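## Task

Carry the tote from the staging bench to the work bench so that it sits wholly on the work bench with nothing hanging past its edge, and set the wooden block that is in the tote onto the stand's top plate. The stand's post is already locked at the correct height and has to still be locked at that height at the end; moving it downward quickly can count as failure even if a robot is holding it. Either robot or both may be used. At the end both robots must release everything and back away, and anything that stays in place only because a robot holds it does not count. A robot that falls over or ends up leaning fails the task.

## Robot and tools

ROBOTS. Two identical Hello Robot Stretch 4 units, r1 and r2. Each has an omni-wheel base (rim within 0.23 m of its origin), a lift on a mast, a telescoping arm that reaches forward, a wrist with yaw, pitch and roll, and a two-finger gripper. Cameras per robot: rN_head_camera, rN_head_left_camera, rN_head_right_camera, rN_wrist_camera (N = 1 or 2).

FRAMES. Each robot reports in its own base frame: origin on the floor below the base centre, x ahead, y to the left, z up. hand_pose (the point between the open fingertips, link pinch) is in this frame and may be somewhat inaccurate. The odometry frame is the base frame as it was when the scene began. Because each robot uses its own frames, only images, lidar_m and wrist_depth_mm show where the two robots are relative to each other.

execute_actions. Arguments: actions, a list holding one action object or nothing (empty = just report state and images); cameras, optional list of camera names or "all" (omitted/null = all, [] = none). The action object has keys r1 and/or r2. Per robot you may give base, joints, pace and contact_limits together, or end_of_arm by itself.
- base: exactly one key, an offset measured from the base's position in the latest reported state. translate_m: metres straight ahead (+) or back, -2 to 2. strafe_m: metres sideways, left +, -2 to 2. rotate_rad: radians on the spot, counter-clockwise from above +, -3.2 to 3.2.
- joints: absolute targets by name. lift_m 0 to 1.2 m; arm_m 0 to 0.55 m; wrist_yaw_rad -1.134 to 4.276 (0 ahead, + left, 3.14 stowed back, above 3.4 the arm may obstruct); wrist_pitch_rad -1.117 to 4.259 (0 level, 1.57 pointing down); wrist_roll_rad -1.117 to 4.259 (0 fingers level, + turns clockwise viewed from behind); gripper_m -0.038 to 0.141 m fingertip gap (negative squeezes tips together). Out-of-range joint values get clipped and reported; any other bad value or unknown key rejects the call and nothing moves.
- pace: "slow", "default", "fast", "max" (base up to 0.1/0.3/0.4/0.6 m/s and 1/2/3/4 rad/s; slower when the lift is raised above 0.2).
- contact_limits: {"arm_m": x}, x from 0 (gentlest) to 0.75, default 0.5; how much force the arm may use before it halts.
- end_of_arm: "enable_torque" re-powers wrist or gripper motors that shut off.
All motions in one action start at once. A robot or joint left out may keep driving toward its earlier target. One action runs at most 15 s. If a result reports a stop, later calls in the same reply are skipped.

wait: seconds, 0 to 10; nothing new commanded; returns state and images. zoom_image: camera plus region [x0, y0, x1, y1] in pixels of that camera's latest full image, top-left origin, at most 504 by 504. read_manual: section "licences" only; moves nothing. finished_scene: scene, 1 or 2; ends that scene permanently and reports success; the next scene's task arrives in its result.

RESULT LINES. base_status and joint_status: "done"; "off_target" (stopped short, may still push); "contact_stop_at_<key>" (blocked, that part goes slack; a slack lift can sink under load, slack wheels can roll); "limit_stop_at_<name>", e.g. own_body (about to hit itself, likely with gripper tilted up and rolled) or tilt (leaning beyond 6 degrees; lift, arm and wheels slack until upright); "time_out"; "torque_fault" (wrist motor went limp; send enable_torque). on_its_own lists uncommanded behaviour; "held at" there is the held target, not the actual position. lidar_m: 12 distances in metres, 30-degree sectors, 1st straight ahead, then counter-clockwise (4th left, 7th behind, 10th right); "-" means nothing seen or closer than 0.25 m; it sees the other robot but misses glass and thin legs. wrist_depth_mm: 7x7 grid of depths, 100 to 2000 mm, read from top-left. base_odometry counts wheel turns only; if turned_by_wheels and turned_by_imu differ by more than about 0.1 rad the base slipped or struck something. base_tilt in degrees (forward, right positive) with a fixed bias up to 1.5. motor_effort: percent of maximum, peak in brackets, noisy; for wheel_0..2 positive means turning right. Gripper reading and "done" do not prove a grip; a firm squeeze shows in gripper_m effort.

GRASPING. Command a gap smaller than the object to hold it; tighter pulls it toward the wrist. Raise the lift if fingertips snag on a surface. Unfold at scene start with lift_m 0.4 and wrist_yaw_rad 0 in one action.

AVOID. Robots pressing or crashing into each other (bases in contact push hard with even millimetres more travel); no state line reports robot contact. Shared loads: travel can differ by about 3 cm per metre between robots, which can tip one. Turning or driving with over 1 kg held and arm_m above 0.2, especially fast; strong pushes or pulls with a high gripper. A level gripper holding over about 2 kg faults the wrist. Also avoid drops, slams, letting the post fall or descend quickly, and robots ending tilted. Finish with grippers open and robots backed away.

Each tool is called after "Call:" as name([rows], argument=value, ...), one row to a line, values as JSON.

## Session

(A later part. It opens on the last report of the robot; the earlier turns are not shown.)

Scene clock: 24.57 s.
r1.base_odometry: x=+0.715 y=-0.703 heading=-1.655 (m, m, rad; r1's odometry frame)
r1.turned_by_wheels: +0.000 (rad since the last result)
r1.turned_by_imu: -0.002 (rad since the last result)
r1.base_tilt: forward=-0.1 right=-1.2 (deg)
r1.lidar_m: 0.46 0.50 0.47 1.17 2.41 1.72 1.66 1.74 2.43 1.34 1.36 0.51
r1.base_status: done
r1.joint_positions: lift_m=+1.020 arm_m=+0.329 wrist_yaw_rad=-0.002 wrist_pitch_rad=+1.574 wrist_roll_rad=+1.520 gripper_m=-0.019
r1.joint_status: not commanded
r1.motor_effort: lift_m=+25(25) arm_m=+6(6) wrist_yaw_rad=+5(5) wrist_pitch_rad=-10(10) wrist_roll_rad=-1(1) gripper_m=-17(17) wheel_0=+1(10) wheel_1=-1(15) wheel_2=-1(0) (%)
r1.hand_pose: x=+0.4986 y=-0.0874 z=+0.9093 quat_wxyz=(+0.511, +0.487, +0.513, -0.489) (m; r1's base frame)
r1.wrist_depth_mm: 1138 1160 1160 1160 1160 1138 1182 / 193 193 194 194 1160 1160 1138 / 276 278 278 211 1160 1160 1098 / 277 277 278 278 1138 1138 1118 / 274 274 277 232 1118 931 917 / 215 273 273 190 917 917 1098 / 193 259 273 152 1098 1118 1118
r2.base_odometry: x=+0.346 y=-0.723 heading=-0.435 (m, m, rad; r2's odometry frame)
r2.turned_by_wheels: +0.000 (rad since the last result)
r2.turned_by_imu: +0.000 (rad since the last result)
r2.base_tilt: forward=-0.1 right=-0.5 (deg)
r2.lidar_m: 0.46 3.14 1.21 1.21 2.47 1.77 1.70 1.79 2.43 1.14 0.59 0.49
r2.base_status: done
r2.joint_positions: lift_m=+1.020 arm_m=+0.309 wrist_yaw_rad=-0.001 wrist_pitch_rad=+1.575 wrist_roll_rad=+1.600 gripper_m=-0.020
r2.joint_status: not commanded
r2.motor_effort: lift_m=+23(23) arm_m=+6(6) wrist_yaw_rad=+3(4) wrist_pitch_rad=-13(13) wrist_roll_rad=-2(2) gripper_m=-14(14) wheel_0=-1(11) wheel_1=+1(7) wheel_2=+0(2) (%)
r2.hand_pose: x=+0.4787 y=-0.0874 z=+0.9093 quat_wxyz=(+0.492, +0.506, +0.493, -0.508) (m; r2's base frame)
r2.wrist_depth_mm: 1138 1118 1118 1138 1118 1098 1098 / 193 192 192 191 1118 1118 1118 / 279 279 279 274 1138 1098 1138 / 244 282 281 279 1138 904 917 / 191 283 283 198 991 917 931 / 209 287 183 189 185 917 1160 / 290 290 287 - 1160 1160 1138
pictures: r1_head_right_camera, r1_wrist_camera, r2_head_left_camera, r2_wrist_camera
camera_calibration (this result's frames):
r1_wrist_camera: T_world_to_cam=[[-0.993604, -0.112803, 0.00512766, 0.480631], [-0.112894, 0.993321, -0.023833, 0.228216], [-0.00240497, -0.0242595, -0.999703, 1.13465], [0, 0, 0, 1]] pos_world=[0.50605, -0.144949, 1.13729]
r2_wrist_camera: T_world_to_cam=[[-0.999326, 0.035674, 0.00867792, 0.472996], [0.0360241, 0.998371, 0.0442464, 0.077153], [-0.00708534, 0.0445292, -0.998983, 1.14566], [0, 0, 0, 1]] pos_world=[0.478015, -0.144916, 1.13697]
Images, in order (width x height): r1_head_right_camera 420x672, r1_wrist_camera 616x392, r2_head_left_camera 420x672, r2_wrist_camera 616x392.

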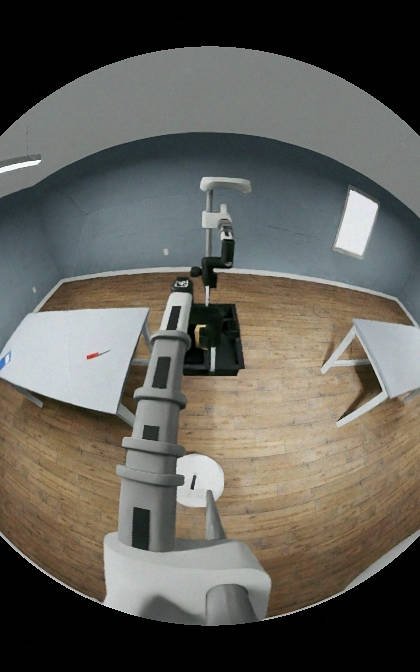

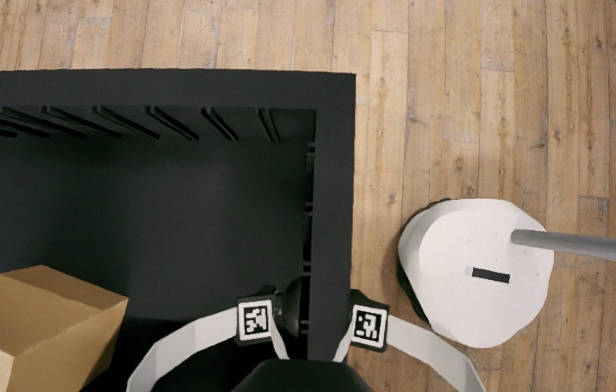

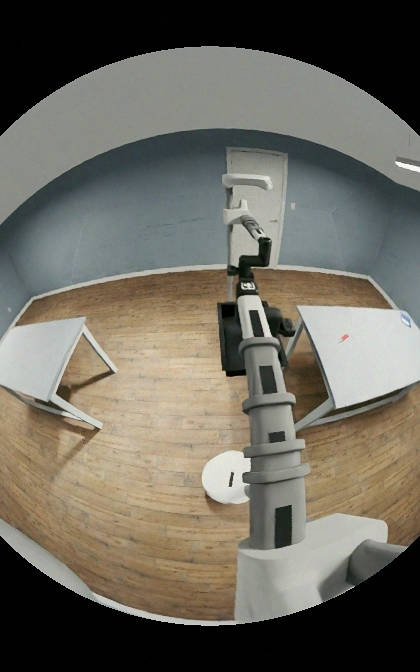

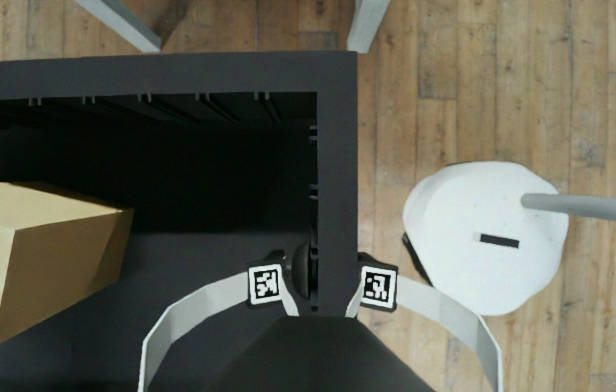

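Call:
execute_actions([
  {"r1": {"base": {"strafe_m": -1.6}, "joints": {"arm_m": 0.321}}, "r2": {"base": {"strafe_m": 1.6}, "joints": {"arm_m": 0.301}}},
], cameras=["r1_wrist_camera", "r2_wrist_camera", "r1_head_right_camera", "r2_head_left_camera"])

Scene clock: 31.33 s.
r1.base_odometry: x=-0.879 y=-0.568 heading=-1.656 (m, m, rad; r1's odometry frame)
r1.turned_by_wheels: +0.000 (rad since the last result)
r1.turned_by_imu: -0.001 (rad since the last result)
r1.base_tilt: forward=+0.0 right=-1.2 (deg)
r1.lidar_m: 0.29 0.29 2.03 1.97 2.38 1.76 1.68 1.75 2.42 1.21 0.43 0.31
r1.base_status: done
r1.joint_positions: lift_m=+1.020 arm_m=+0.322 wrist_yaw_rad=-0.001 wrist_pitch_rad=+1.572 wrist_roll_rad=+1.520 gripper_m=-0.019
r1.joint_status: all done
r1.motor_effort: lift_m=+25(25) arm_m=-5(5) wrist_yaw_rad=+3(5) wrist_pitch_rad=-2(10) wrist_roll_rad=-1(1) gripper_m=-17(17) wheel_0=+0(10) wheel_1=-1(9) wheel_2=+0(0) (%)
r1.hand_pose: x=+0.4925 y=-0.0874 z=+0.9093 quat_wxyz=(+0.512, +0.487, +0.512, -0.488) (m; r1's base frame)
r1.wrist_depth_mm: 373 370 375 375 377 379 1138 / 193 194 195 193 375 375 1118 / 277 277 279 213 370 375 1138 / 276 277 278 278 370 370 1138 / 276 274 277 200 366 917 931 / 217 273 274 190 366 917 1118 / 196 257 273 190 364 1008 1118
r2.base_odometry: x=+1.021 y=+0.727 heading=-0.435 (m, m, rad; r2's odometry frame)
r2.turned_by_wheels: +0.000 (rad since the last result)
r2.turned_by_imu: +0.000 (rad since the last result)
r2.base_tilt: forward=-0.1 right=-0.6 (deg)
r2.lidar_m: 0.26 0.28 0.39 1.04 2.48 1.78 1.71 1.79 2.46 2.16 0.40 0.29
r2.base_status: done
r2.joint_positions: lift_m=+1.020 arm_m=+0.302 wrist_yaw_rad=+0.000 wrist_pitch_rad=+1.572 wrist_roll_rad=+1.600 gripper_m=-0.020
r2.joint_status: all done
r2.motor_effort: lift_m=+23(23) arm_m=-5(6) wrist_yaw_rad=+1(3) wrist_pitch_rad=-5(13) wrist_roll_rad=-1(2) gripper_m=-14(13) wheel_0=-1(12) wheel_1=+2(12) wheel_2=+0(1) (%)
r2.hand_pose: x=+0.4724 y=-0.0874 z=+0.9093 quat_wxyz=(+0.492, +0.507, +0.493, -0.508) (m; r2's base frame)
r2.wrist_depth_mm: 366 364 366 368 359 364 1118 / 194 193 193 193 366 364 1098 / 282 281 281 259 370 368 1138 / 244 283 282 281 370 373 917 / 194 283 285 197 373 375 931 / 217 287 184 189 186 375 1138 / 290 289 289 - 377 377 1160
pictures: r1_head_right_camera, r1_wrist_camera, r2_head_left_camera, r2_wrist_camera
camera_calibration (this result's frames):
r1_wrist_camera: T_world_to_cam=[[-0.993522, -0.11361, 0.00254514, 0.476805], [-0.113638, 0.993229, -0.0241305, 0.228158], [0.000213563, -0.0242634, -0.999706, 1.13336], [0, 0, 0, 1]] pos_world=[0.499402, -0.144944, 1.13732]
r2_wrist_camera: T_world_to_cam=[[-0.999373, 0.0348408, 0.00624078, 0.468845], [0.0350838, 0.998401, 0.0443315, 0.0777514], [-0.00468625, 0.0445226, -0.998997, 1.14449], [0, 0, 0, 1]] pos_world=[0.471186, -0.144918, 1.13697]
Images, in order (width x height): r1_head_right_camera 420x672, r1_wrist_camera 616x392, r2_head_left_camera 420x672, r2_wrist_camera 616x392.

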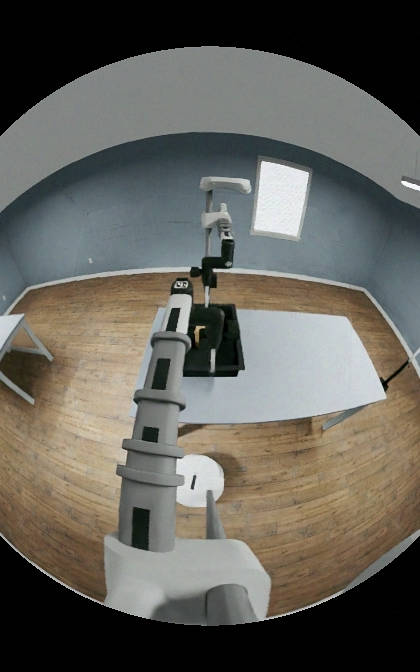

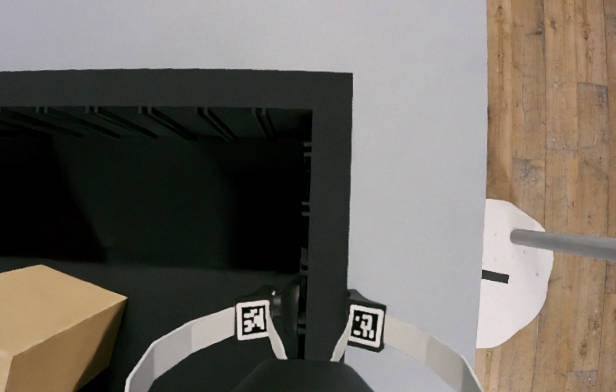

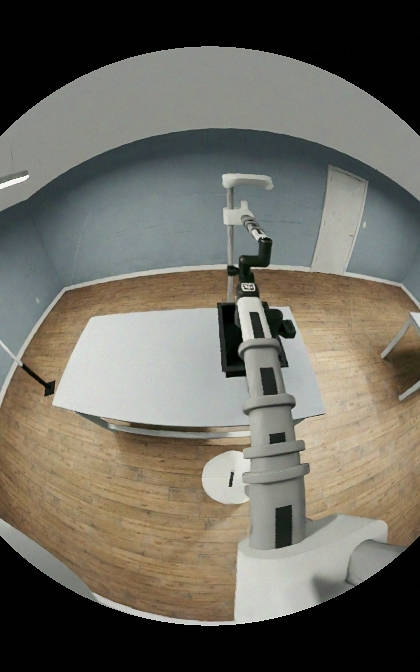

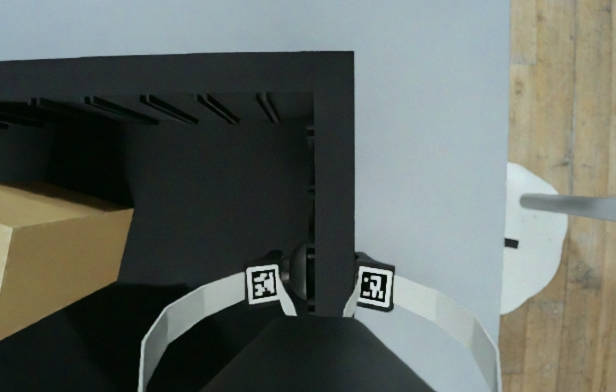

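Call:
execute_actions([
  {"r1": {"joints": {"lift_m": 0.934}}, "r2": {"joints": {"lift_m": 0.934}}},
], cameras=[])

Call:
execute_actions([
  {"r1": {"joints": {"gripper_m": 0.07}}, "r2": {"joints": {"gripper_m": 0.07}}},
], cameras=["r1_wrist_camera", "r2_wrist_camera"])

Scene clock: 32.83 s.
r1.base_odometry: x=-0.879 y=-0.568 heading=-1.656 (m, m, rad; r1's odometry frame)
r1.turned_by_wheels: +0.000 (rad since the last result)
r1.turned_by_imu: +0.001 (rad since the last result)
r1.base_tilt: forward=-0.1 right=-1.2 (deg)
r1.lidar_m: 0.29 0.31 2.04 1.95 2.38 1.75 1.69 1.77 2.41 1.20 0.43 0.32
r1.base_status: not commanded
r1.joint_positions: lift_m=+0.934 arm_m=+0.322 wrist_yaw_rad=-0.001 wrist_pitch_rad=+1.572 wrist_roll_rad=+1.520 gripper_m=-0.019
r1.joint_status: all done
r1.motor_effort: lift_m=+17(25) arm_m=-5(6) wrist_yaw_rad=+3(3) wrist_pitch_rad=-3(3) wrist_roll_rad=+0(1) gripper_m=-14(18) wheel_0=-1(1) wheel_1=-1(1) wheel_2=+0(0) (%)
r1.hand_pose: x=+0.4925 y=-0.0874 z=+0.8240 quat_wxyz=(+0.512, +0.487, +0.512, -0.488) (m; r1's base frame)
r1.wrist_depth_mm: 286 285 286 287 290 290 1078 / 193 194 193 193 287 289 1078 / 278 277 277 213 287 286 1078 / 276 274 278 277 285 286 1042 / 276 276 277 200 283 285 842 / 216 273 276 191 281 285 831 / 196 257 274 189 278 279 1078
r2.base_odometry: x=+1.021 y=+0.727 heading=-0.435 (m, m, rad; r2's odometry frame)
r2.turned_by_wheels: +0.000 (rad since the last result)
r2.turned_by_imu: +0.000 (rad since the last result)
r2.base_tilt: forward=+0.0 right=-0.5 (deg)
r2.lidar_m: 0.26 0.26 0.38 1.04 2.47 1.78 1.72 1.80 2.49 2.14 0.40 0.29
r2.base_status: not commanded
r2.joint_positions: lift_m=+0.934 arm_m=+0.302 wrist_yaw_rad=+0.000 wrist_pitch_rad=+1.572 wrist_roll_rad=+1.600 gripper_m=-0.020
r2.joint_status: all done
r2.motor_effort: lift_m=+14(23) arm_m=-5(5) wrist_yaw_rad=+1(0) wrist_pitch_rad=-5(4) wrist_roll_rad=-1(2) gripper_m=-13(15) wheel_0=-1(2) wheel_1=+3(3) wheel_2=+0(0) (%)
r2.hand_pose: x=+0.4724 y=-0.0874 z=+0.8240 quat_wxyz=(+0.492, +0.507, +0.493, -0.508) (m; r2's base frame)
r2.wrist_depth_mm: 282 279 279 281 278 278 277 / 194 193 193 193 282 279 279 / 281 282 281 259 282 282 282 / 244 283 282 279 285 285 285 / 195 285 282 196 287 286 831 / 216 287 185 189 185 287 842 / 287 289 289 - 290 290 1060
pictures: none
No camera images: the call's "cameras" was empty. Leave "cameras" out to get every camera's image.

Scene clock: 34.47 s.
r1.base_odometry: x=-0.879 y=-0.568 heading=-1.656 (m, m, rad; r1's odometry frame)
r1.turned_by_wheels: +0.000 (rad since the last result)
r1.turned_by_imu: +0.001 (rad since the last result)
r1.base_tilt: forward=-0.1 right=-1.2 (deg)
r1.lidar_m: 0.27 0.29 2.04 1.97 2.37 1.74 1.68 1.77 2.40 1.19 0.41 0.30
r1.base_status: not commanded
r1.joint_positions: lift_m=+0.934 arm_m=+0.322 wrist_yaw_rad=+0.000 wrist_pitch_rad=+1.570 wrist_roll_rad=+1.520 gripper_m=+0.070
r1.joint_status: all done
r1.motor_effort: lift_m=+17(16) arm_m=-5(6) wrist_yaw_rad=+2(3) wrist_pitch_rad=+1(9) wrist_roll_rad=-1(1) gripper_m=-3(17) wheel_0=-1(1) wheel_1=-1(1) wheel_2=+0(0) (%)
r1.hand_pose: x=+0.4929 y=-0.0874 z=+0.8240 quat_wxyz=(+0.512, +0.487, +0.512, -0.487) (m; r1's base frame)
r1.wrist_depth_mm: 287 287 287 287 290 291 1078 / 197 198 199 198 286 289 1078 / 282 282 283 212 285 289 1060 / 281 281 282 281 286 283 1060 / 279 281 279 234 283 285 831 / 215 276 193 215 213 282 831 / 193 263 276 148 279 281 1042
r2.base_odometry: x=+1.021 y=+0.727 heading=-0.435 (m, m, rad; r2's odometry frame)
r2.turned_by_wheels: +0.000 (rad since the last result)
r2.turned_by_imu: +0.000 (rad since the last result)
r2.base_tilt: forward=-0.1 right=-0.6 (deg)
r2.lidar_m: 0.25 0.28 0.39 1.05 2.45 1.78 1.72 1.80 2.46 2.14 0.41 0.29
r2.base_status: not commanded
r2.joint_positions: lift_m=+0.934 arm_m=+0.302 wrist_yaw_rad=+0.000 wrist_pitch_rad=+1.570 wrist_roll_rad=+1.600 gripper_m=+0.070
r2.joint_status: all done
r2.motor_effort: lift_m=+14(14) arm_m=-5(5) wrist_yaw_rad=+2(3) wrist_pitch_rad=+1(13) wrist_roll_rad=-2(1) gripper_m=-1(13) wheel_0=-1(1) wheel_1=+3(3) wheel_2=+0(0) (%)
r2.hand_pose: x=+0.4729 y=-0.0874 z=+0.8240 quat_wxyz=(+0.493, +0.507, +0.493, -0.507) (m; r2's base frame)
r2.wrist_depth_mm: 285 281 281 279 281 279 278 / 198 197 196 195 281 281 278 / 286 285 282 273 283 283 283 / 242 286 286 285 285 285 285 / 193 287 285 286 286 287 287 / 216 291 289 165 290 287 842 / 296 293 293 - 291 291 1060
pictures: r1_wrist_camera, r2_wrist_camera
camera_calibration (this result's frames):
r1_wrist_camera: T_world_to_cam=[[-0.993478, -0.114013, 0.00131599, 0.47836], [-0.114011, 0.993183, -0.0242721, 0.22644], [0.00146031, -0.0242638, -0.999705, 1.04747], [0, 0, 0, 1]] pos_world=[0.499527, -0.144941, 1.05202]
r2_wrist_camera: T_world_to_cam=[[-0.999377, 0.0350082, 0.00442586, 0.471383], [0.0351704, 0.998395, 0.0443946, 0.0814208], [-0.00286458, 0.0445226, -0.999004, 1.05845], [0, 0, 0, 1]] pos_world=[0.471258, -0.144917, 1.0517]
Images, in order (width x height): r1_wrist_camera 616x392, r2_wrist_camera 616x392.

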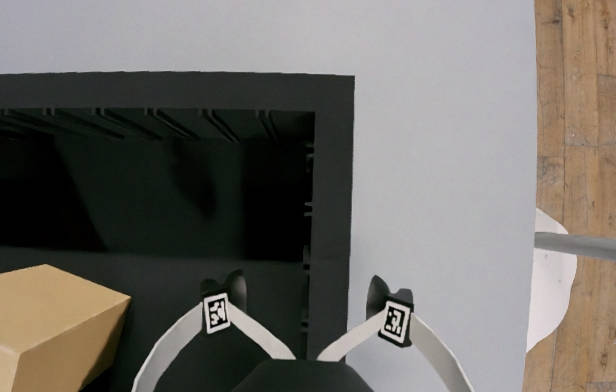

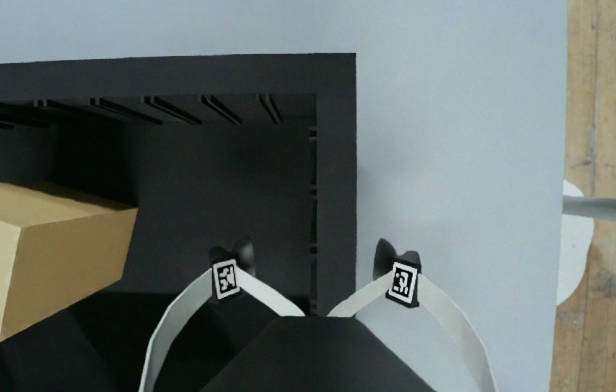

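Call:
execute_actions([
  {"r1": {"joints": {"lift_m": 1.0, "gripper_m": 0.09}, "pace": "fast"}, "r2": {"joints": {"lift_m": 1.0, "gripper_m": 0.09}, "pace": "fast"}},
], cameras=[])

Call:
execute_actions([
  {"r1": {"base": {"translate_m": -0.4}, "joints": {"arm_m": 0.0}, "pace": "fast"}, "r2": {"base": {"strafe_m": 0.048}, "joints": {"lift_m": 1.0, "arm_m": 0.2, "wrist_pitch_rad": 0.5, "wrist_roll_rad": 0.0, "wrist_yaw_rad": -0.3, "gripper_m": 0.12}, "pace": "fast"}},
], cameras=["r2_wrist_camera", "r2_head_camera", "r1_head_camera"])

Scene clock: 36.40 s.
r1.base_odometry: x=-0.879 y=-0.568 heading=-1.656 (m, m, rad; r1's odometry frame)
r1.turned_by_wheels: +0.000 (rad since the last result)
r1.turned_by_imu: +0.001 (rad since the last result)
r1.base_tilt: forward=-0.1 right=-1.2 (deg)
r1.lidar_m: 0.27 0.31 2.05 1.97 2.37 1.74 1.67 1.75 2.40 1.20 0.41 0.31
r1.base_status: not commanded
r1.joint_positions: lift_m=+1.000 arm_m=+0.322 wrist_yaw_rad=+0.000 wrist_pitch_rad=+1.570 wrist_roll_rad=+1.520 gripper_m=+0.090
r1.joint_status: all done
r1.motor_effort: lift_m=+23(24) arm_m=-5(5) wrist_yaw_rad=+1(2) wrist_pitch_rad=+2(1) wrist_roll_rad=-1(1) gripper_m=-2(6) wheel_0=-1(1) wheel_1=-1(1) wheel_2=+0(0) (%)
r1.hand_pose: x=+0.4930 y=-0.0874 z=+0.8894 quat_wxyz=(+0.512, +0.487, +0.512, -0.487) (m; r1's base frame)
r1.wrist_depth_mm: 353 353 353 357 355 357 1118 / 355 353 353 353 351 353 1118 / 291 294 290 265 353 355 1118 / 347 347 349 347 353 351 1118 / 343 343 343 347 351 351 891 / 224 285 199 343 213 349 1078 / 222 281 343 148 345 349 1118
r2.base_odometry: x=+1.021 y=+0.727 heading=-0.435 (m, m, rad; r2's odometry frame)
r2.turned_by_wheels: +0.000 (rad since the last result)
r2.turned_by_imu: +0.000 (rad since the last result)
r2.base_tilt: forward=-0.1 right=-0.6 (deg)
r2.lidar_m: 0.25 0.27 0.39 1.05 2.47 1.79 1.70 1.77 2.46 2.14 0.40 0.28
r2.base_status: not commanded
r2.joint_positions: lift_m=+1.000 arm_m=+0.302 wrist_yaw_rad=+0.000 wrist_pitch_rad=+1.570 wrist_roll_rad=+1.600 gripper_m=+0.090
r2.joint_status: all done
r2.motor_effort: lift_m=+22(27) arm_m=-5(5) wrist_yaw_rad=+1(2) wrist_pitch_rad=+0(1) wrist_roll_rad=-2(1) gripper_m=+3(1) wheel_0=-1(1) wheel_1=+3(3) wheel_2=+0(0) (%)
r2.hand_pose: x=+0.4729 y=-0.0874 z=+0.8894 quat_wxyz=(+0.493, +0.507, +0.493, -0.507) (m; r2's base frame)
r2.wrist_depth_mm: 351 347 345 343 345 340 1098 / 353 349 347 345 349 345 1078 / 351 349 351 274 347 349 1098 / 242 347 351 351 351 351 904 / 235 298 353 353 353 349 917 / 357 362 357 163 357 353 1118 / 359 359 355 - 355 357 1118
pictures: none
No camera images: the call's "cameras" was empty. Leave "cameras" out to get every camera's image.

Scene clock: 39.00 s.
r1.base_odometry: x=-0.845 y=-0.170 heading=-1.656 (m, m, rad; r1's odometry frame)
r1.turned_by_wheels: +0.000 (rad since the last result)
r1.turned_by_imu: +0.003 (rad since the last result)
r1.base_tilt: forward=-0.1 right=-1.2 (deg)
r1.lidar_m: 0.69 0.71 2.09 2.76 1.86 1.33 1.27 1.33 1.84 3.74 0.95 0.72
r1.base_status: done
r1.joint_positions: lift_m=+1.000 arm_m=+0.001 wrist_yaw_rad=+0.000 wrist_pitch_rad=+1.570 wrist_roll_rad=+1.520 gripper_m=+0.090
r1.joint_status: all done
r1.motor_effort: lift_m=+23(23) arm_m=-6(6) wrist_yaw_rad=+1(0) wrist_pitch_rad=+2(2) wrist_roll_rad=-1(1) gripper_m=+0(3) wheel_0=-1(6) wheel_1=+0(4) wheel_2=-2(12) (%)
r1.hand_pose: x=+0.1723 y=-0.0874 z=+0.8894 quat_wxyz=(+0.513, +0.487, +0.512, -0.487) (m; r1's base frame)
r1.wrist_depth_mm: 1118 1138 1098 1138 1138 1138 1160 / 1098 1138 1138 1138 1118 1118 1118 / 1098 1098 1098 1118 1118 1138 1160 / 1118 1118 1098 1098 1138 1118 1138 / 1078 1098 1118 878 904 525 1138 / 1098 1078 200 917 212 1078 1118 / 809 1078 1098 147 1098 1098 1118
r2.base_odometry: x=+1.041 y=+0.771 heading=-0.435 (m, m, rad; r2's odometry frame)
r2.turned_by_wheels: +0.000 (rad since the last result)
r2.turned_by_imu: +0.000 (rad since the last result)
r2.base_tilt: forward=-0.1 right=-0.6 (deg)
r2.lidar_m: 0.26 0.28 0.39 1.04 2.47 1.77 1.70 1.78 2.45 2.21 0.40 0.28
r2.base_status: done
r2.joint_positions: lift_m=+1.000 arm_m=+0.201 wrist_yaw_rad=-0.300 wrist_pitch_rad=+0.502 wrist_roll_rad=+0.000 gripper_m=+0.120
r2.joint_status: all done
r2.motor_effort: lift_m=+22(26) arm_m=-6(6) wrist_yaw_rad=-1(8) wrist_pitch_rad=-6(7) wrist_roll_rad=-4(9) gripper_m=-1(2) wheel_0=-3(12) wheel_1=+3(10) wheel_2=+0(1) (%)
r2.hand_pose: x=+0.5877 y=-0.1582 z=+1.0390 quat_wxyz=(+0.958, +0.037, +0.246, -0.145) (m; r2's base frame)
r2.wrist_depth_mm: - - - - - - - / - - - - - - - / - - - - - - - / - - - - - - - / 647 647 544 574 668 1921 1921 / 535 500 508 156 525 1464 1576 / 462 449 477 - 492 477 1336
pictures: r1_head_camera, r2_head_camera, r2_wrist_camera
camera_calibration (this result's frames):
r2_wrist_camera: T_world_to_cam=[[-0.302404, -0.953175, -0.00303525, 0.0294512], [-0.494622, 0.159644, -0.85432, 1.25098], [0.814802, -0.256848, -0.519738, 0.250554], [0, 0, 0, 1]] pos_world=[0.423515, -0.107284, 1.19905]
Images, in order (width x height): r1_head_camera 420x560, r2_head_camera 420x560, r2_wrist_camera 616x392.

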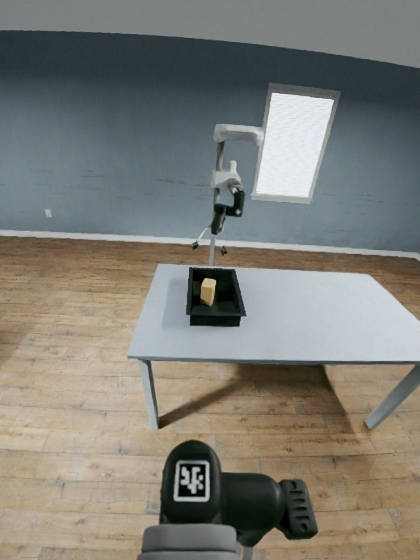

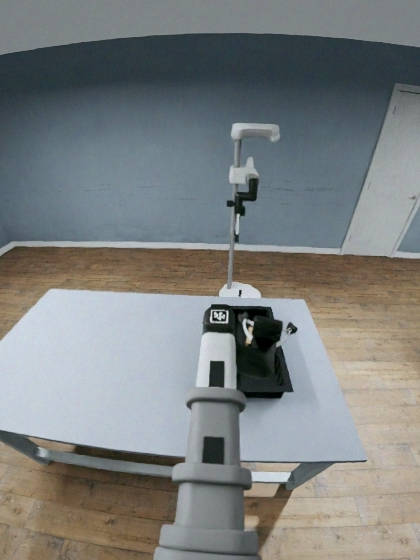

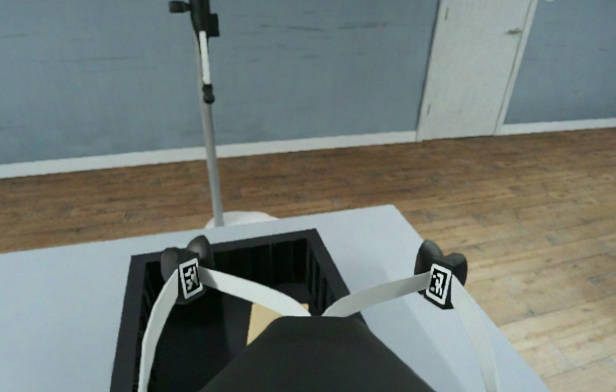

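Call:
execute_actions([
  {"r2": {"joints": {"lift_m": 0.89, "arm_m": 0.262, "gripper_m": 0.09}, "pace": "fast"}},
], cameras=["r2_wrist_camera", "r1_head_camera"])

Scene clock: 40.37 s.
r1.base_odometry: x=-0.845 y=-0.170 heading=-1.656 (m, m, rad; r1's odometry frame)
r1.turned_by_wheels: +0.000 (rad since the last result)
r1.turned_by_imu: +0.000 (rad since the last result)
r1.base_tilt: forward=-0.1 right=-1.2 (deg)
r1.lidar_m: 0.66 0.73 2.09 2.74 1.86 1.34 1.27 1.33 1.84 3.74 0.98 0.73
r1.base_status: not commanded
r1.joint_positions: lift_m=+1.000 arm_m=+0.001 wrist_yaw_rad=+0.000 wrist_pitch_rad=+1.570 wrist_roll_rad=+1.520 gripper_m=+0.090
r1.joint_status: not commanded
r1.motor_effort: lift_m=+23(23) arm_m=-6(6) wrist_yaw_rad=+1(1) wrist_pitch_rad=+2(2) wrist_roll_rad=-1(1) gripper_m=-1(3) wheel_0=-1(1) wheel_1=+0(1) wheel_2=-2(2) (%)
r1.hand_pose: x=+0.1723 y=-0.0874 z=+0.8894 quat_wxyz=(+0.513, +0.487, +0.512, -0.487) (m; r1's base frame)
r1.wrist_depth_mm: 1118 1138 1118 1138 1118 1160 1138 / 1118 1118 1138 1160 1138 1160 1118 / 1118 1138 1118 1138 1138 1118 1118 / 1118 1118 1118 1118 1118 1138 1138 / 1098 1118 1118 891 891 517 1138 / 1098 1118 199 917 213 1118 1098 / 820 1078 1078 147 1098 1078 1098
r2.base_odometry: x=+1.041 y=+0.771 heading=-0.435 (m, m, rad; r2's odometry frame)
r2.turned_by_wheels: +0.000 (rad since the last result)
r2.turned_by_imu: +0.000 (rad since the last result)
r2.base_tilt: forward=-0.1 right=-0.6 (deg)
r2.lidar_m: 0.25 0.28 0.36 1.03 2.48 1.77 1.70 1.79 2.47 2.21 0.41 0.29
r2.base_status: not commanded
r2.joint_positions: lift_m=+0.890 arm_m=+0.261 wrist_yaw_rad=-0.300 wrist_pitch_rad=+0.502 wrist_roll_rad=+0.000 gripper_m=+0.090
r2.joint_status: all done
r2.motor_effort: lift_m=+13(15) arm_m=+6(6) wrist_yaw_rad=-1(1) wrist_pitch_rad=-5(5) wrist_roll_rad=-2(3) gripper_m=-1(3) wheel_0=-3(3) wheel_1=+3(3) wheel_2=+0(0) (%)
r2.hand_pose: x=+0.6477 y=-0.1582 z=+0.9298 quat_wxyz=(+0.958, +0.037, +0.245, -0.145) (m; r2's base frame)
r2.wrist_depth_mm: - - - - - - - / - - - - - - - / - - - - - - - / - - 621 462 634 - - / 477 413 427 466 362 512 1756 / 392 340 379 163 293 418 1336 / 327 319 355 - 273 349 362
pictures: r1_head_camera, r2_wrist_camera
camera_calibration (this result's frames):
r2_wrist_camera: T_world_to_cam=[[-0.302357, -0.95319, -0.00302162, 0.0472059], [-0.494423, 0.159542, -0.854454, 1.18729], [0.814939, -0.256857, -0.519518, 0.144624], [0, 0, 0, 1]] pos_world=[0.483438, -0.10728, 1.08976]
Images, in order (width x height): r1_head_camera 420x560, r2_wrist_camera 616x392.

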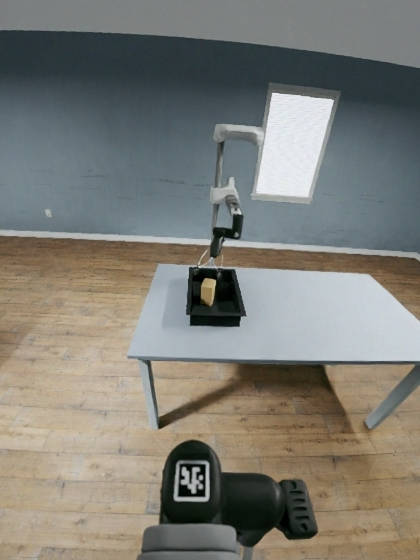

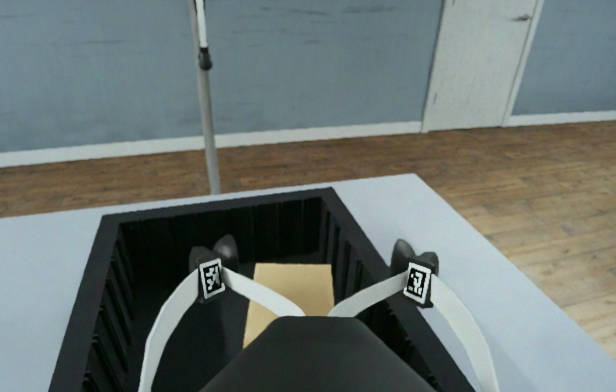

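Call:
execute_actions([
  {"r2": {"base": {"strafe_m": 0.015}, "joints": {"lift_m": 0.86, "arm_m": 0.27}}},
], cameras=["r2_wrist_camera"])

Scene clock: 41.43 s.
r1.base_odometry: x=-0.845 y=-0.170 heading=-1.656 (m, m, rad; r1's odometry frame)
r1.turned_by_wheels: +0.000 (rad since the last result)
r1.turned_by_imu: +0.000 (rad since the last result)
r1.base_tilt: forward=-0.1 right=-1.2 (deg)
r1.lidar_m: 0.67 0.73 2.07 2.76 1.84 1.33 1.28 1.34 1.84 3.75 0.98 0.71
r1.base_status: not commanded
r1.joint_positions: lift_m=+1.000 arm_m=+0.001 wrist_yaw_rad=+0.000 wrist_pitch_rad=+1.570 wrist_roll_rad=+1.520 gripper_m=+0.090
r1.joint_status: not commanded
r1.motor_effort: lift_m=+23(23) arm_m=-7(6) wrist_yaw_rad=+1(1) wrist_pitch_rad=+2(2) wrist_roll_rad=-1(0) gripper_m=+0(3) wheel_0=-1(1) wheel_1=+0(0) wheel_2=-2(2) (%)
r1.hand_pose: x=+0.1723 y=-0.0874 z=+0.8894 quat_wxyz=(+0.513, +0.487, +0.512, -0.487) (m; r1's base frame)
r1.wrist_depth_mm: 1098 1138 1098 1098 1138 1138 1138 / 1138 1138 1098 1118 1160 1138 1160 / 1138 1118 1118 1138 1138 1118 1118 / 1098 1118 1118 1118 1098 1118 1118 / 1138 1118 1138 904 904 525 1118 / 1118 1098 198 904 213 1098 1098 / 809 1118 1098 147 1138 1098 1098
r2.base_odometry: x=+1.047 y=+0.784 heading=-0.435 (m, m, rad; r2's odometry frame)
r2.turned_by_wheels: +0.000 (rad since the last result)
r2.turned_by_imu: +0.000 (rad since the last result)
r2.base_tilt: forward=-0.1 right=-0.6 (deg)
r2.lidar_m: 0.25 0.29 0.37 1.02 2.47 1.75 1.72 1.78 2.45 2.20 0.41 0.28
r2.base_status: done
r2.joint_positions: lift_m=+0.860 arm_m=+0.269 wrist_yaw_rad=-0.300 wrist_pitch_rad=+0.502 wrist_roll_rad=+0.000 gripper_m=+0.090
r2.joint_status: all done
r2.motor_effort: lift_m=+13(12) arm_m=+6(5) wrist_yaw_rad=+1(1) wrist_pitch_rad=-5(5) wrist_roll_rad=-4(4) gripper_m=-1(2) wheel_0=-3(11) wheel_1=+4(12) wheel_2=+0(1) (%)
r2.hand_pose: x=+0.6556 y=-0.1583 z=+0.8998 quat_wxyz=(+0.958, +0.037, +0.245, -0.145) (m; r2's base frame)
r2.wrist_depth_mm: - - - - - - - / - - - - - - - / - - - - - - - / 1921 496 415 436 569 - - / 436 368 413 265 340 459 1661 / 355 289 347 163 265 368 379 / 297 270 322 - 293 238 325
pictures: r2_wrist_camera
camera_calibration (this result's frames):
r2_wrist_camera: T_world_to_cam=[[-0.302454, -0.953159, -0.00302166, 0.0495729], [-0.494407, 0.159593, -0.854454, 1.1656], [0.814913, -0.256939, -0.519518, 0.12254], [0, 0, 0, 1]] pos_world=[0.491415, -0.107285, 1.05976]
Images, in order (width x height): r2_wrist_camera 616x392.

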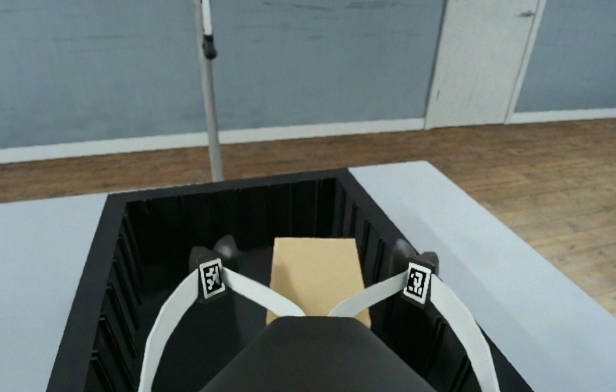

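Centered. Descend and close.

Call:
execute_actions([
  {"r2": {"joints": {"lift_m": 0.812}}},
], cameras=["r2_wrist_camera", "r1_head_camera"])

Scene clock: 42.53 s.
r1.base_odometry: x=-0.845 y=-0.170 heading=-1.656 (m, m, rad; r1's odometry frame)
r1.turned_by_wheels: +0.000 (rad since the last result)
r1.turned_by_imu: +0.000 (rad since the last result)
r1.base_tilt: forward=-0.1 right=-1.2 (deg)
r1.lidar_m: 0.68 0.72 2.10 2.76 1.85 1.35 1.27 1.33 1.82 3.75 0.97 0.72
r1.base_status: not commanded
r1.joint_positions: lift_m=+1.000 arm_m=+0.001 wrist_yaw_rad=+0.000 wrist_pitch_rad=+1.570 wrist_roll_rad=+1.520 gripper_m=+0.090
r1.joint_status: not commanded
r1.motor_effort: lift_m=+23(23) arm_m=-6(6) wrist_yaw_rad=+1(1) wrist_pitch_rad=+2(2) wrist_roll_rad=-1(1) gripper_m=+1(3) wheel_0=-1(0) wheel_1=+0(0) wheel_2=-2(2) (%)
r1.hand_pose: x=+0.1723 y=-0.0874 z=+0.8894 quat_wxyz=(+0.513, +0.487, +0.512, -0.487) (m; r1's base frame)
r1.wrist_depth_mm: 1138 1118 1138 1138 1118 1118 1118 / 1118 1118 1160 1098 1098 1138 1138 / 1118 1098 1118 1098 1118 1118 1160 / 1098 1078 1138 1098 1138 1118 1138 / 1098 1098 1118 904 904 525 1138 / 1098 1078 199 904 212 1078 1118 / 798 1098 1078 148 1078 1098 1098
r2.base_odometry: x=+1.047 y=+0.784 heading=-0.435 (m, m, rad; r2's odometry frame)
r2.turned_by_wheels: +0.000 (rad since the last result)
r2.turned_by_imu: +0.000 (rad since the last result)
r2.base_tilt: forward=+0.0 right=-0.5 (deg)
r2.lidar_m: 0.26 0.27 0.38 1.03 2.48 1.75 1.71 1.79 2.47 2.20 0.40 0.29
r2.base_status: not commanded
r2.joint_positions: lift_m=+0.812 arm_m=+0.269 wrist_yaw_rad=-0.300 wrist_pitch_rad=+0.502 wrist_roll_rad=+0.000 gripper_m=+0.090
r2.joint_status: all done
r2.motor_effort: lift_m=+13(10) arm_m=+6(6) wrist_yaw_rad=+0(2) wrist_pitch_rad=-5(5) wrist_roll_rad=-3(3) gripper_m=-2(3) wheel_0=-4(3) wheel_1=+4(4) wheel_2=+0(0) (%)
r2.hand_pose: x=+0.6556 y=-0.1583 z=+0.8518 quat_wxyz=(+0.958, +0.037, +0.245, -0.145) (m; r2's base frame)
r2.wrist_depth_mm: - - - - - - - / - - - - - - - / - - 1336 413 654 - - / 455 368 402 236 324 492 - / 293 338 353 188 217 373 394 / 199 285 287 163 206 209 319 / 173 252 268 - 273 202 179
pictures: r1_head_camera, r2_wrist_camera
camera_calibration (this result's frames):
r2_wrist_camera: T_world_to_cam=[[-0.302453, -0.953159, -0.00302183, 0.0494284], [-0.494407, 0.159593, -0.854454, 1.12459], [0.814913, -0.256939, -0.519518, 0.0976017], [0, 0, 0, 1]] pos_world=[0.491417, -0.107285, 1.01176]
Images, in order (width x height): r1_head_camera 420x560, r2_wrist_camera 616x392.

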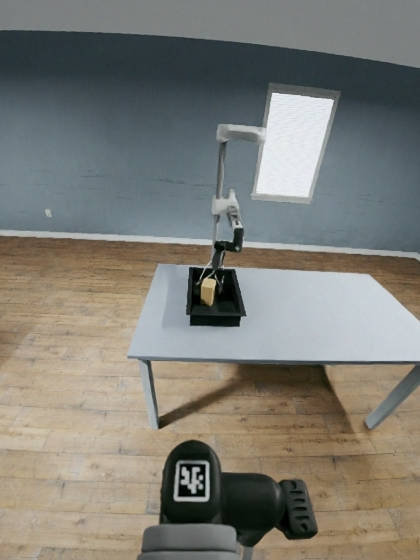

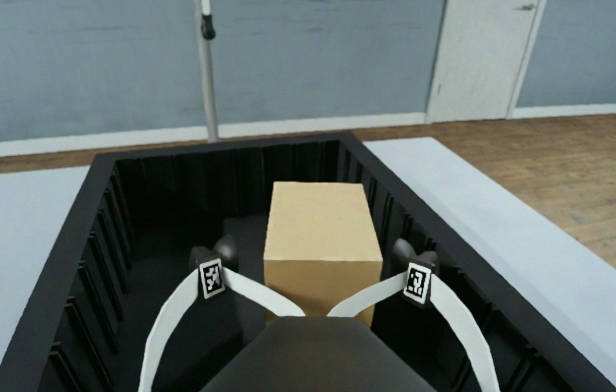

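Call:
execute_actions([
  {"r2": {"joints": {"gripper_m": 0.025}}},
], cameras=["r2_wrist_camera"])

Call:
execute_actions([
  {"r2": {"joints": {"lift_m": 0.95}, "pace": "fast"}},
], cameras=["r2_wrist_camera", "r1_head_camera", "r2_head_left_camera"])

Scene clock: 44.10 s.
r1.base_odometry: x=-0.845 y=-0.170 heading=-1.656 (m, m, rad; r1's odometry frame)
r1.turned_by_wheels: +0.000 (rad since the last result)
r1.turned_by_imu: +0.001 (rad since the last result)
r1.base_tilt: forward=-0.1 right=-1.2 (deg)
r1.lidar_m: 0.68 0.71 2.09 2.75 1.84 1.33 1.28 1.34 1.86 3.75 1.00 0.74
r1.base_status: not commanded
r1.joint_positions: lift_m=+1.000 arm_m=+0.001 wrist_yaw_rad=+0.000 wrist_pitch_rad=+1.570 wrist_roll_rad=+1.520 gripper_m=+0.090
r1.joint_status: not commanded
r1.motor_effort: lift_m=+23(23) arm_m=-6(6) wrist_yaw_rad=+1(1) wrist_pitch_rad=+2(1) wrist_roll_rad=-1(1) gripper_m=-4(0) wheel_0=-1(1) wheel_1=+0(0) wheel_2=-2(2) (%)
r1.hand_pose: x=+0.1723 y=-0.0874 z=+0.8894 quat_wxyz=(+0.513, +0.487, +0.512, -0.487) (m; r1's base frame)
r1.wrist_depth_mm: 1138 1160 1118 1118 1160 1138 1138 / 1138 1138 1118 1138 1160 1118 1118 / 1138 1098 1098 1118 1118 1138 1118 / 1138 1078 1118 1118 1098 1098 1118 / 1098 1098 1098 891 904 530 1118 / 1118 1098 199 917 213 1118 1118 / 809 1098 1098 148 1078 1078 1118
r2.base_odometry: x=+1.047 y=+0.784 heading=-0.435 (m, m, rad; r2's odometry frame)
r2.turned_by_wheels: +0.000 (rad since the last result)
r2.turned_by_imu: +0.000 (rad since the last result)
r2.base_tilt: forward=-0.1 right=-0.5 (deg)
r2.lidar_m: 0.27 0.27 0.38 1.04 2.48 1.75 1.72 1.79 2.45 2.21 0.41 0.29
r2.base_status: not commanded
r2.joint_positions: lift_m=+0.812 arm_m=+0.269 wrist_yaw_rad=-0.300 wrist_pitch_rad=+0.504 wrist_roll_rad=+0.000 gripper_m=+0.025
r2.joint_status: all done
r2.motor_effort: lift_m=+13(13) arm_m=+6(6) wrist_yaw_rad=+2(2) wrist_pitch_rad=-11(12) wrist_roll_rad=-3(4) gripper_m=-12(14) wheel_0=-4(4) wheel_1=+4(3) wheel_2=+0(0) (%)
r2.hand_pose: x=+0.6553 y=-0.1582 z=+0.8512 quat_wxyz=(+0.957, +0.037, +0.247, -0.145) (m; r2's base frame)
r2.wrist_depth_mm: - - - - - - - / - - - - - - - / - - 397 418 640 - - / 445 370 402 229 322 484 - / 250 336 364 180 221 364 392 / 196 271 285 179 186 204 317 / 171 251 267 - 271 209 178
pictures: r2_wrist_camera
camera_calibration (this result's frames):
r2_wrist_camera: T_world_to_cam=[[-0.302814, -0.953045, -0.00300131, 0.0495681], [-0.496258, 0.160365, -0.853236, 1.12417], [0.813653, -0.256882, -0.521517, 0.100117], [0, 0, 0, 1]] pos_world=[0.491429, -0.107318, 1.01155]
Images, in order (width x height): r2_wrist_camera 616x392.

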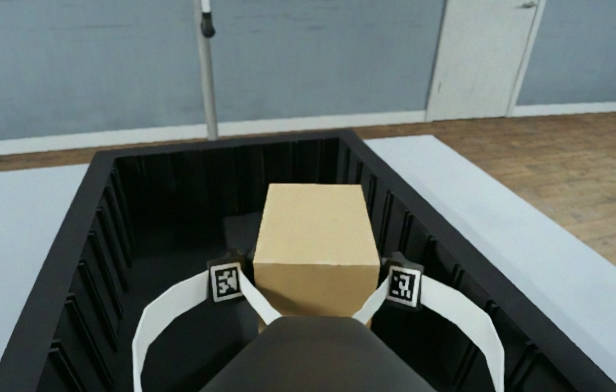

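Scene clock: 45.43 s.
r1.base_odometry: x=-0.845 y=-0.170 heading=-1.656 (m, m, rad; r1's odometry frame)
r1.turned_by_wheels: +0.000 (rad since the last result)
r1.turned_by_imu: +0.000 (rad since the last result)
r1.base_tilt: forward=-0.1 right=-1.2 (deg)
r1.lidar_m: 0.69 0.72 2.09 2.76 1.84 1.35 1.27 1.33 1.84 3.75 0.98 0.71
r1.base_status: not commanded
r1.joint_positions: lift_m=+1.000 arm_m=+0.001 wrist_yaw_rad=+0.000 wrist_pitch_rad=+1.570 wrist_roll_rad=+1.520 gripper_m=+0.090
r1.joint_status: not commanded
r1.motor_effort: lift_m=+23(23) arm_m=-6(6) wrist_yaw_rad=+1(1) wrist_pitch_rad=+1(2) wrist_roll_rad=-1(1) gripper_m=-1(1) wheel_0=+0(0) wheel_1=+0(0) wheel_2=-2(2) (%)
r1.hand_pose: x=+0.1723 y=-0.0874 z=+0.8894 quat_wxyz=(+0.513, +0.487, +0.512, -0.487) (m; r1's base frame)
r1.wrist_depth_mm: 1118 1138 1098 1160 1138 1118 1160 / 1098 1138 1118 1160 1098 1138 1118 / 1118 1118 1118 1118 1098 1138 1118 / 1098 1098 1118 1098 1098 1098 1098 / 1098 1098 1118 904 904 521 1098 / 1078 1078 199 904 213 1118 1078 / 809 1098 1098 147 1098 1098 1118
r2.base_odometry: x=+1.047 y=+0.784 heading=-0.435 (m, m, rad; r2's odometry frame)
r2.turned_by_wheels: +0.000 (rad since the last result)
r2.turned_by_imu: +0.000 (rad since the last result)
r2.base_tilt: forward=-0.1 right=-0.6 (deg)
r2.lidar_m: 0.26 0.29 0.37 1.05 2.48 1.73 1.72 1.81 2.47 2.21 0.41 0.27
r2.base_status: not commanded
r2.joint_positions: lift_m=+0.950 arm_m=+0.269 wrist_yaw_rad=-0.300 wrist_pitch_rad=+0.504 wrist_roll_rad=+0.000 gripper_m=+0.025
r2.joint_status: all done
r2.motor_effort: lift_m=+23(27) arm_m=+6(6) wrist_yaw_rad=+4(1) wrist_pitch_rad=-11(13) wrist_roll_rad=-4(4) gripper_m=-13(13) wheel_0=-4(3) wheel_1=+4(3) wheel_2=+0(0) (%)
r2.hand_pose: x=+0.6553 y=-0.1582 z=+0.9884 quat_wxyz=(+0.957, +0.037, +0.247, -0.145) (m; r2's base frame)
r2.wrist_depth_mm: - - - - - - - / - - - - - - - / - - - - - - - / - - - 229 - - - / 564 564 445 179 221 1756 1863 / 469 389 442 178 186 477 1499 / 410 389 421 - 340 421 427
pictures: r1_head_camera, r2_head_left_camera, r2_wrist_camera
camera_calibration (this result's frames):
r2_wrist_camera: T_world_to_cam=[[-0.302746, -0.953067, -0.00300067, 0.049951], [-0.496313, 0.160343, -0.853208, 1.24127], [0.813645, -0.256816, -0.521563, 0.171744], [0, 0, 0, 1]] pos_world=[0.491443, -0.107315, 1.14879]
Images, in order (width x height): r1_head_camera 420x560, r2_head_left_camera 420x672, r2_wrist_camera 616x392.

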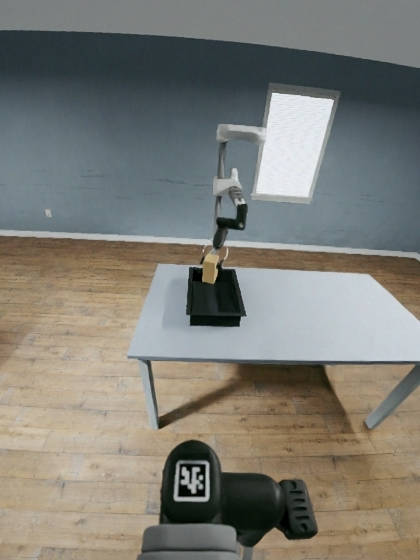

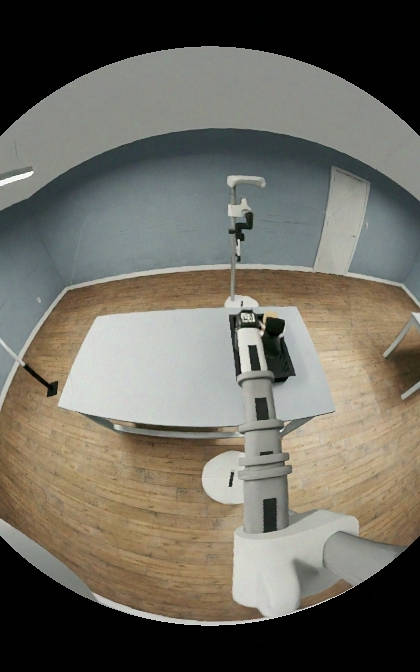

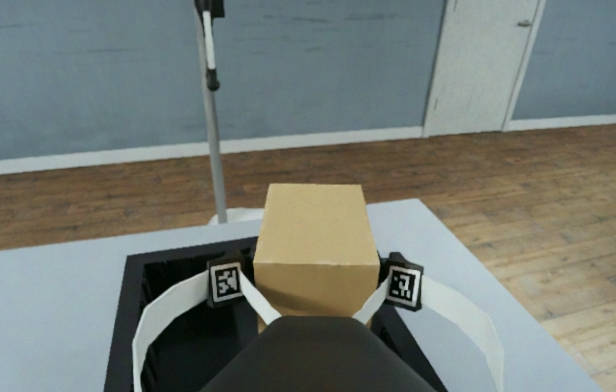

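Call:
execute_actions([
  {"r2": {"base": {"strafe_m": 2.0}, "joints": {"lift_m": 1.2, "arm_m": 0.05, "wrist_yaw_rad": 0.0}, "pace": "fast"}, "r1": {"base": {"strafe_m": -1.6}, "joints": {"lift_m": 0.95, "wrist_pitch_rad": 0.0, "wrist_roll_rad": 0.0, "wrist_yaw_rad": -0.5}, "pace": "fast"}},
], cameras=["r2_wrist_camera", "r1_head_camera", "r2_head_camera", "r1_wrist_camera"])

Scene clock: 52.30 s.
r1.base_odometry: x=-2.439 y=-0.034 heading=-1.656 (m, m, rad; r1's odometry frame)
r1.turned_by_wheels: +0.000 (rad since the last result)
r1.turned_by_imu: +0.001 (rad since the last result)
r1.base_tilt: forward=+0.0 right=-1.2 (deg)
r1.lidar_m: 1.50 0.79 0.99 3.66 1.83 1.35 1.29 1.33 1.82 2.15 2.24 1.24
r1.base_status: done
r1.joint_positions: lift_m=+0.950 arm_m=+0.001 wrist_yaw_rad=-0.500 wrist_pitch_rad=+0.003 wrist_roll_rad=+0.000 gripper_m=+0.090
r1.joint_status: all done
r1.motor_effort: lift_m=+15(22) arm_m=-6(7) wrist_yaw_rad=+0(4) wrist_pitch_rad=-5(8) wrist_roll_rad=-1(2) gripper_m=-2(1) wheel_0=-2(11) wheel_1=-1(18) wheel_2=+0(1) (%)
r1.hand_pose: x=+0.3834 y=-0.2150 z=+1.1278 quat_wxyz=(+0.969, +0.001, +0.001, -0.247) (m; r1's base frame)
r1.wrist_depth_mm: - - - - - - 1863 / - - - - - - 1756 / - - 1618 - - - 1808 / - - - - - - 1808 / - - - - - - 1808 / - - 200 - 213 - 1708 / - - - 148 - - 1808
r2.base_odometry: x=+1.890 y=+2.598 heading=-0.435 (m, m, rad; r2's odometry frame)
r2.turned_by_wheels: +0.000 (rad since the last result)
r2.turned_by_imu: +0.000 (rad since the last result)
r2.base_tilt: forward=+0.0 right=-0.6 (deg)
r2.lidar_m: 0.42 0.54 1.59 1.53 1.57 1.80 1.72 1.82 2.48 1.03 1.03 1.40
r2.base_status: done
r2.joint_positions: lift_m=+1.200 arm_m=+0.051 wrist_yaw_rad=+0.000 wrist_pitch_rad=+0.504 wrist_roll_rad=+0.000 gripper_m=+0.025
r2.joint_status: all done
r2.motor_effort: lift_m=+23(28) arm_m=-6(7) wrist_yaw_rad=+1(7) wrist_pitch_rad=-12(14) wrist_roll_rad=-4(4) gripper_m=-13(13) wheel_0=-1(13) wheel_1=+0(9) wheel_2=+0(4) (%)
r2.hand_pose: x=+0.4745 y=-0.0874 z=+1.2384 quat_wxyz=(+0.968, +0.000, +0.249, +0.000) (m; r2's base frame)
r2.wrist_depth_mm: - - - - - - - / - - - - - - - / - - - - - - - / - - - 228 - - - / 1921 466 - 179 222 - - / 410 413 1661 179 186 1808 1863 / 1464 1430 1576 - 1576 1537 1576
pictures: r1_head_camera, r1_wrist_camera, r2_head_camera, r2_wrist_camera
camera_calibration (this result's frames):
r1_wrist_camera: T_world_to_cam=[[-0.479578, -0.875182, 0.0637303, -0.0764227], [-0.0115118, -0.066346, -0.99773, 1.1788], [0.877424, -0.479223, 0.0217432, -0.237406], [0, 0, 0, 1]] pos_world=[0.185225, -0.102445, 1.18616]
r2_wrist_camera: T_world_to_cam=[[-0.00719679, -0.99997, -0.00294763, -0.0809424], [-0.521555, 0.00626862, -0.853195, 1.35198], [0.853187, -0.00460291, -0.521585, 0.470705], [0, 0, 0, 1]] pos_world=[0.302952, -0.0872484, 1.39878]
Images, in order (width x height): r1_head_camera 420x560, r1_wrist_camera 616x392, r2_head_camera 420x560, r2_wrist_camera 616x392.

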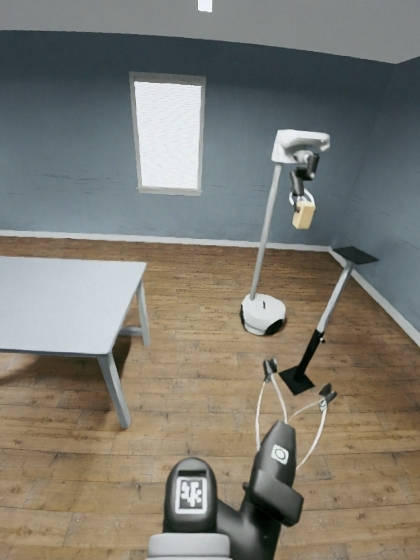

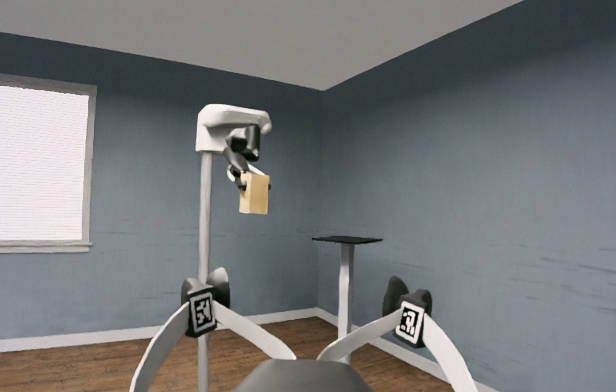

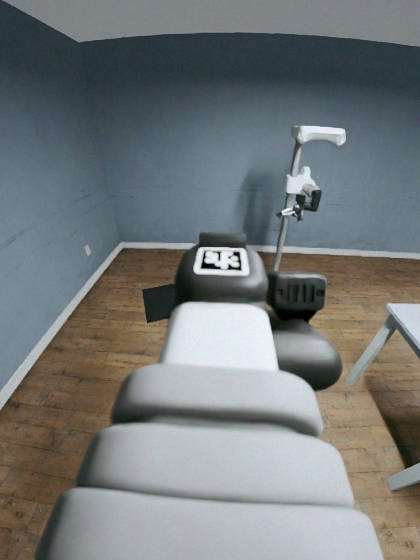

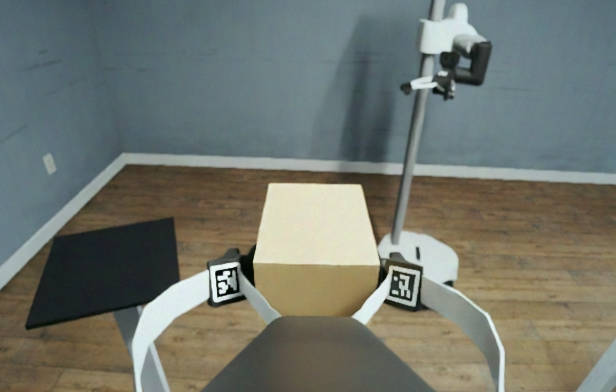

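Call:
execute_actions([
  {"r2": {"base": {"strafe_m": 0.25}, "joints": {"lift_m": 1.17, "arm_m": 0.216}}},
], cameras=["r2_wrist_camera", "r1_head_camera", "r1_wrist_camera"])

Scene clock: 55.73 s.
r1.base_odometry: x=-2.439 y=-0.034 heading=-1.656 (m, m, rad; r1's odometry frame)
r1.turned_by_wheels: +0.000 (rad since the last result)
r1.turned_by_imu: +0.001 (rad since the last result)
r1.base_tilt: forward=+0.0 right=-1.2 (deg)
r1.lidar_m: 1.49 0.78 0.98 3.65 1.83 1.34 1.29 1.33 1.82 2.13 2.23 1.24
r1.base_status: not commanded
r1.joint_positions: lift_m=+0.950 arm_m=+0.001 wrist_yaw_rad=-0.500 wrist_pitch_rad=+0.003 wrist_roll_rad=+0.000 gripper_m=+0.090
r1.joint_status: not commanded
r1.motor_effort: lift_m=+16(15) arm_m=-6(6) wrist_yaw_rad=+0(0) wrist_pitch_rad=-4(5) wrist_roll_rad=-1(1) gripper_m=-1(0) wheel_0=-2(2) wheel_1=-1(1) wheel_2=+0(0) (%)
r1.hand_pose: x=+0.3834 y=-0.2150 z=+1.1278 quat_wxyz=(+0.969, +0.001, +0.001, -0.247) (m; r1's base frame)
r1.wrist_depth_mm: - - - - - - 1756 / - - - - - - 1863 / - - - 1661 - - 1863 / - - - - - - 1756 / - - - - - - 1756 / - - 199 - 213 - 1708 / - - - 148 - - 1808
r2.base_odometry: x=+1.996 y=+2.824 heading=-0.435 (m, m, rad; r2's odometry frame)
r2.turned_by_wheels: +0.000 (rad since the last result)
r2.turned_by_imu: -0.001 (rad since the last result)
r2.base_tilt: forward=-0.1 right=-0.6 (deg)
r2.lidar_m: 0.53 1.85 1.34 1.27 1.34 1.81 1.73 1.83 2.46 1.27 1.29 0.60
r2.base_status: done
r2.joint_positions: lift_m=+1.170 arm_m=+0.215 wrist_yaw_rad=+0.000 wrist_pitch_rad=+0.504 wrist_roll_rad=+0.000 gripper_m=+0.025
r2.joint_status: all done
r2.motor_effort: lift_m=+14(18) arm_m=+6(7) wrist_yaw_rad=-2(2) wrist_pitch_rad=-12(13) wrist_roll_rad=-4(3) gripper_m=-12(14) wheel_0=-1(12) wheel_1=+0(15) wheel_2=+0(0) (%)
r2.hand_pose: x=+0.6385 y=-0.0874 z=+1.2091 quat_wxyz=(+0.968, +0.000, +0.249, +0.000) (m; r2's base frame)
r2.wrist_depth_mm: 1863 - - - - - 1160 / 1808 - - - - - - / 1863 - - - - - - / 1808 - - 228 - - - / 1808 - - 180 220 - - / 1661 1708 330 179 186 1537 1756 / 1464 1464 320 - 1576 1499 1537
pictures: r1_head_camera, r1_wrist_camera, r2_wrist_camera
camera_calibration (this result's frames):
r1_wrist_camera: T_world_to_cam=[[-0.479578, -0.875182, 0.0637302, -0.0764226], [-0.0115118, -0.0663459, -0.99773, 1.1788], [0.877424, -0.479223, 0.0217431, -0.237406], [0, 0, 0, 1]] pos_world=[0.185225, -0.102445, 1.18616]
r2_wrist_camera: T_world_to_cam=[[-0.00717795, -0.99997, -0.00294755, -0.0798564], [-0.52154, 0.00625864, -0.853204, 1.41249], [0.853197, -0.00458699, -0.521569, 0.315542], [0, 0, 0, 1]] pos_world=[0.466879, -0.0872469, 1.36948]
Images, in order (width x height): r1_head_camera 420x560, r1_wrist_camera 616x392, r2_wrist_camera 616x392.

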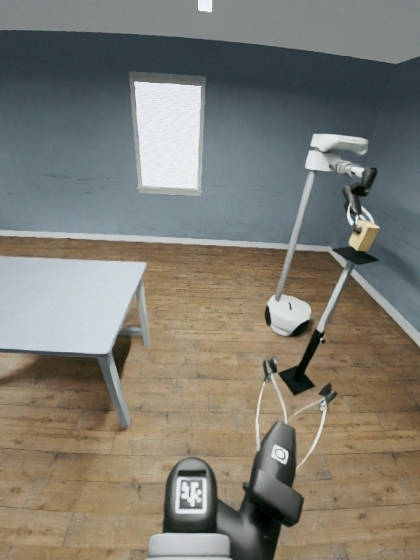

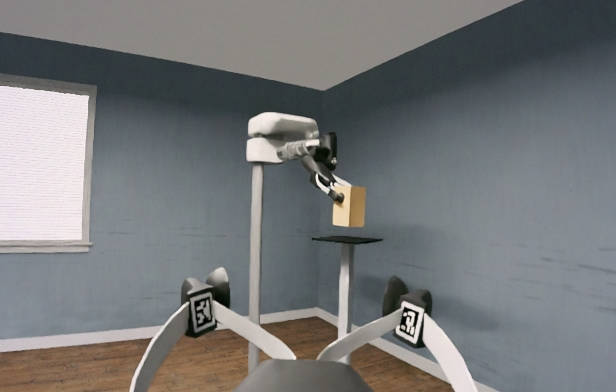

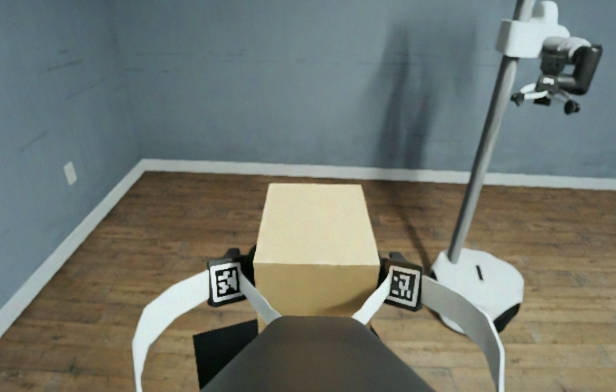

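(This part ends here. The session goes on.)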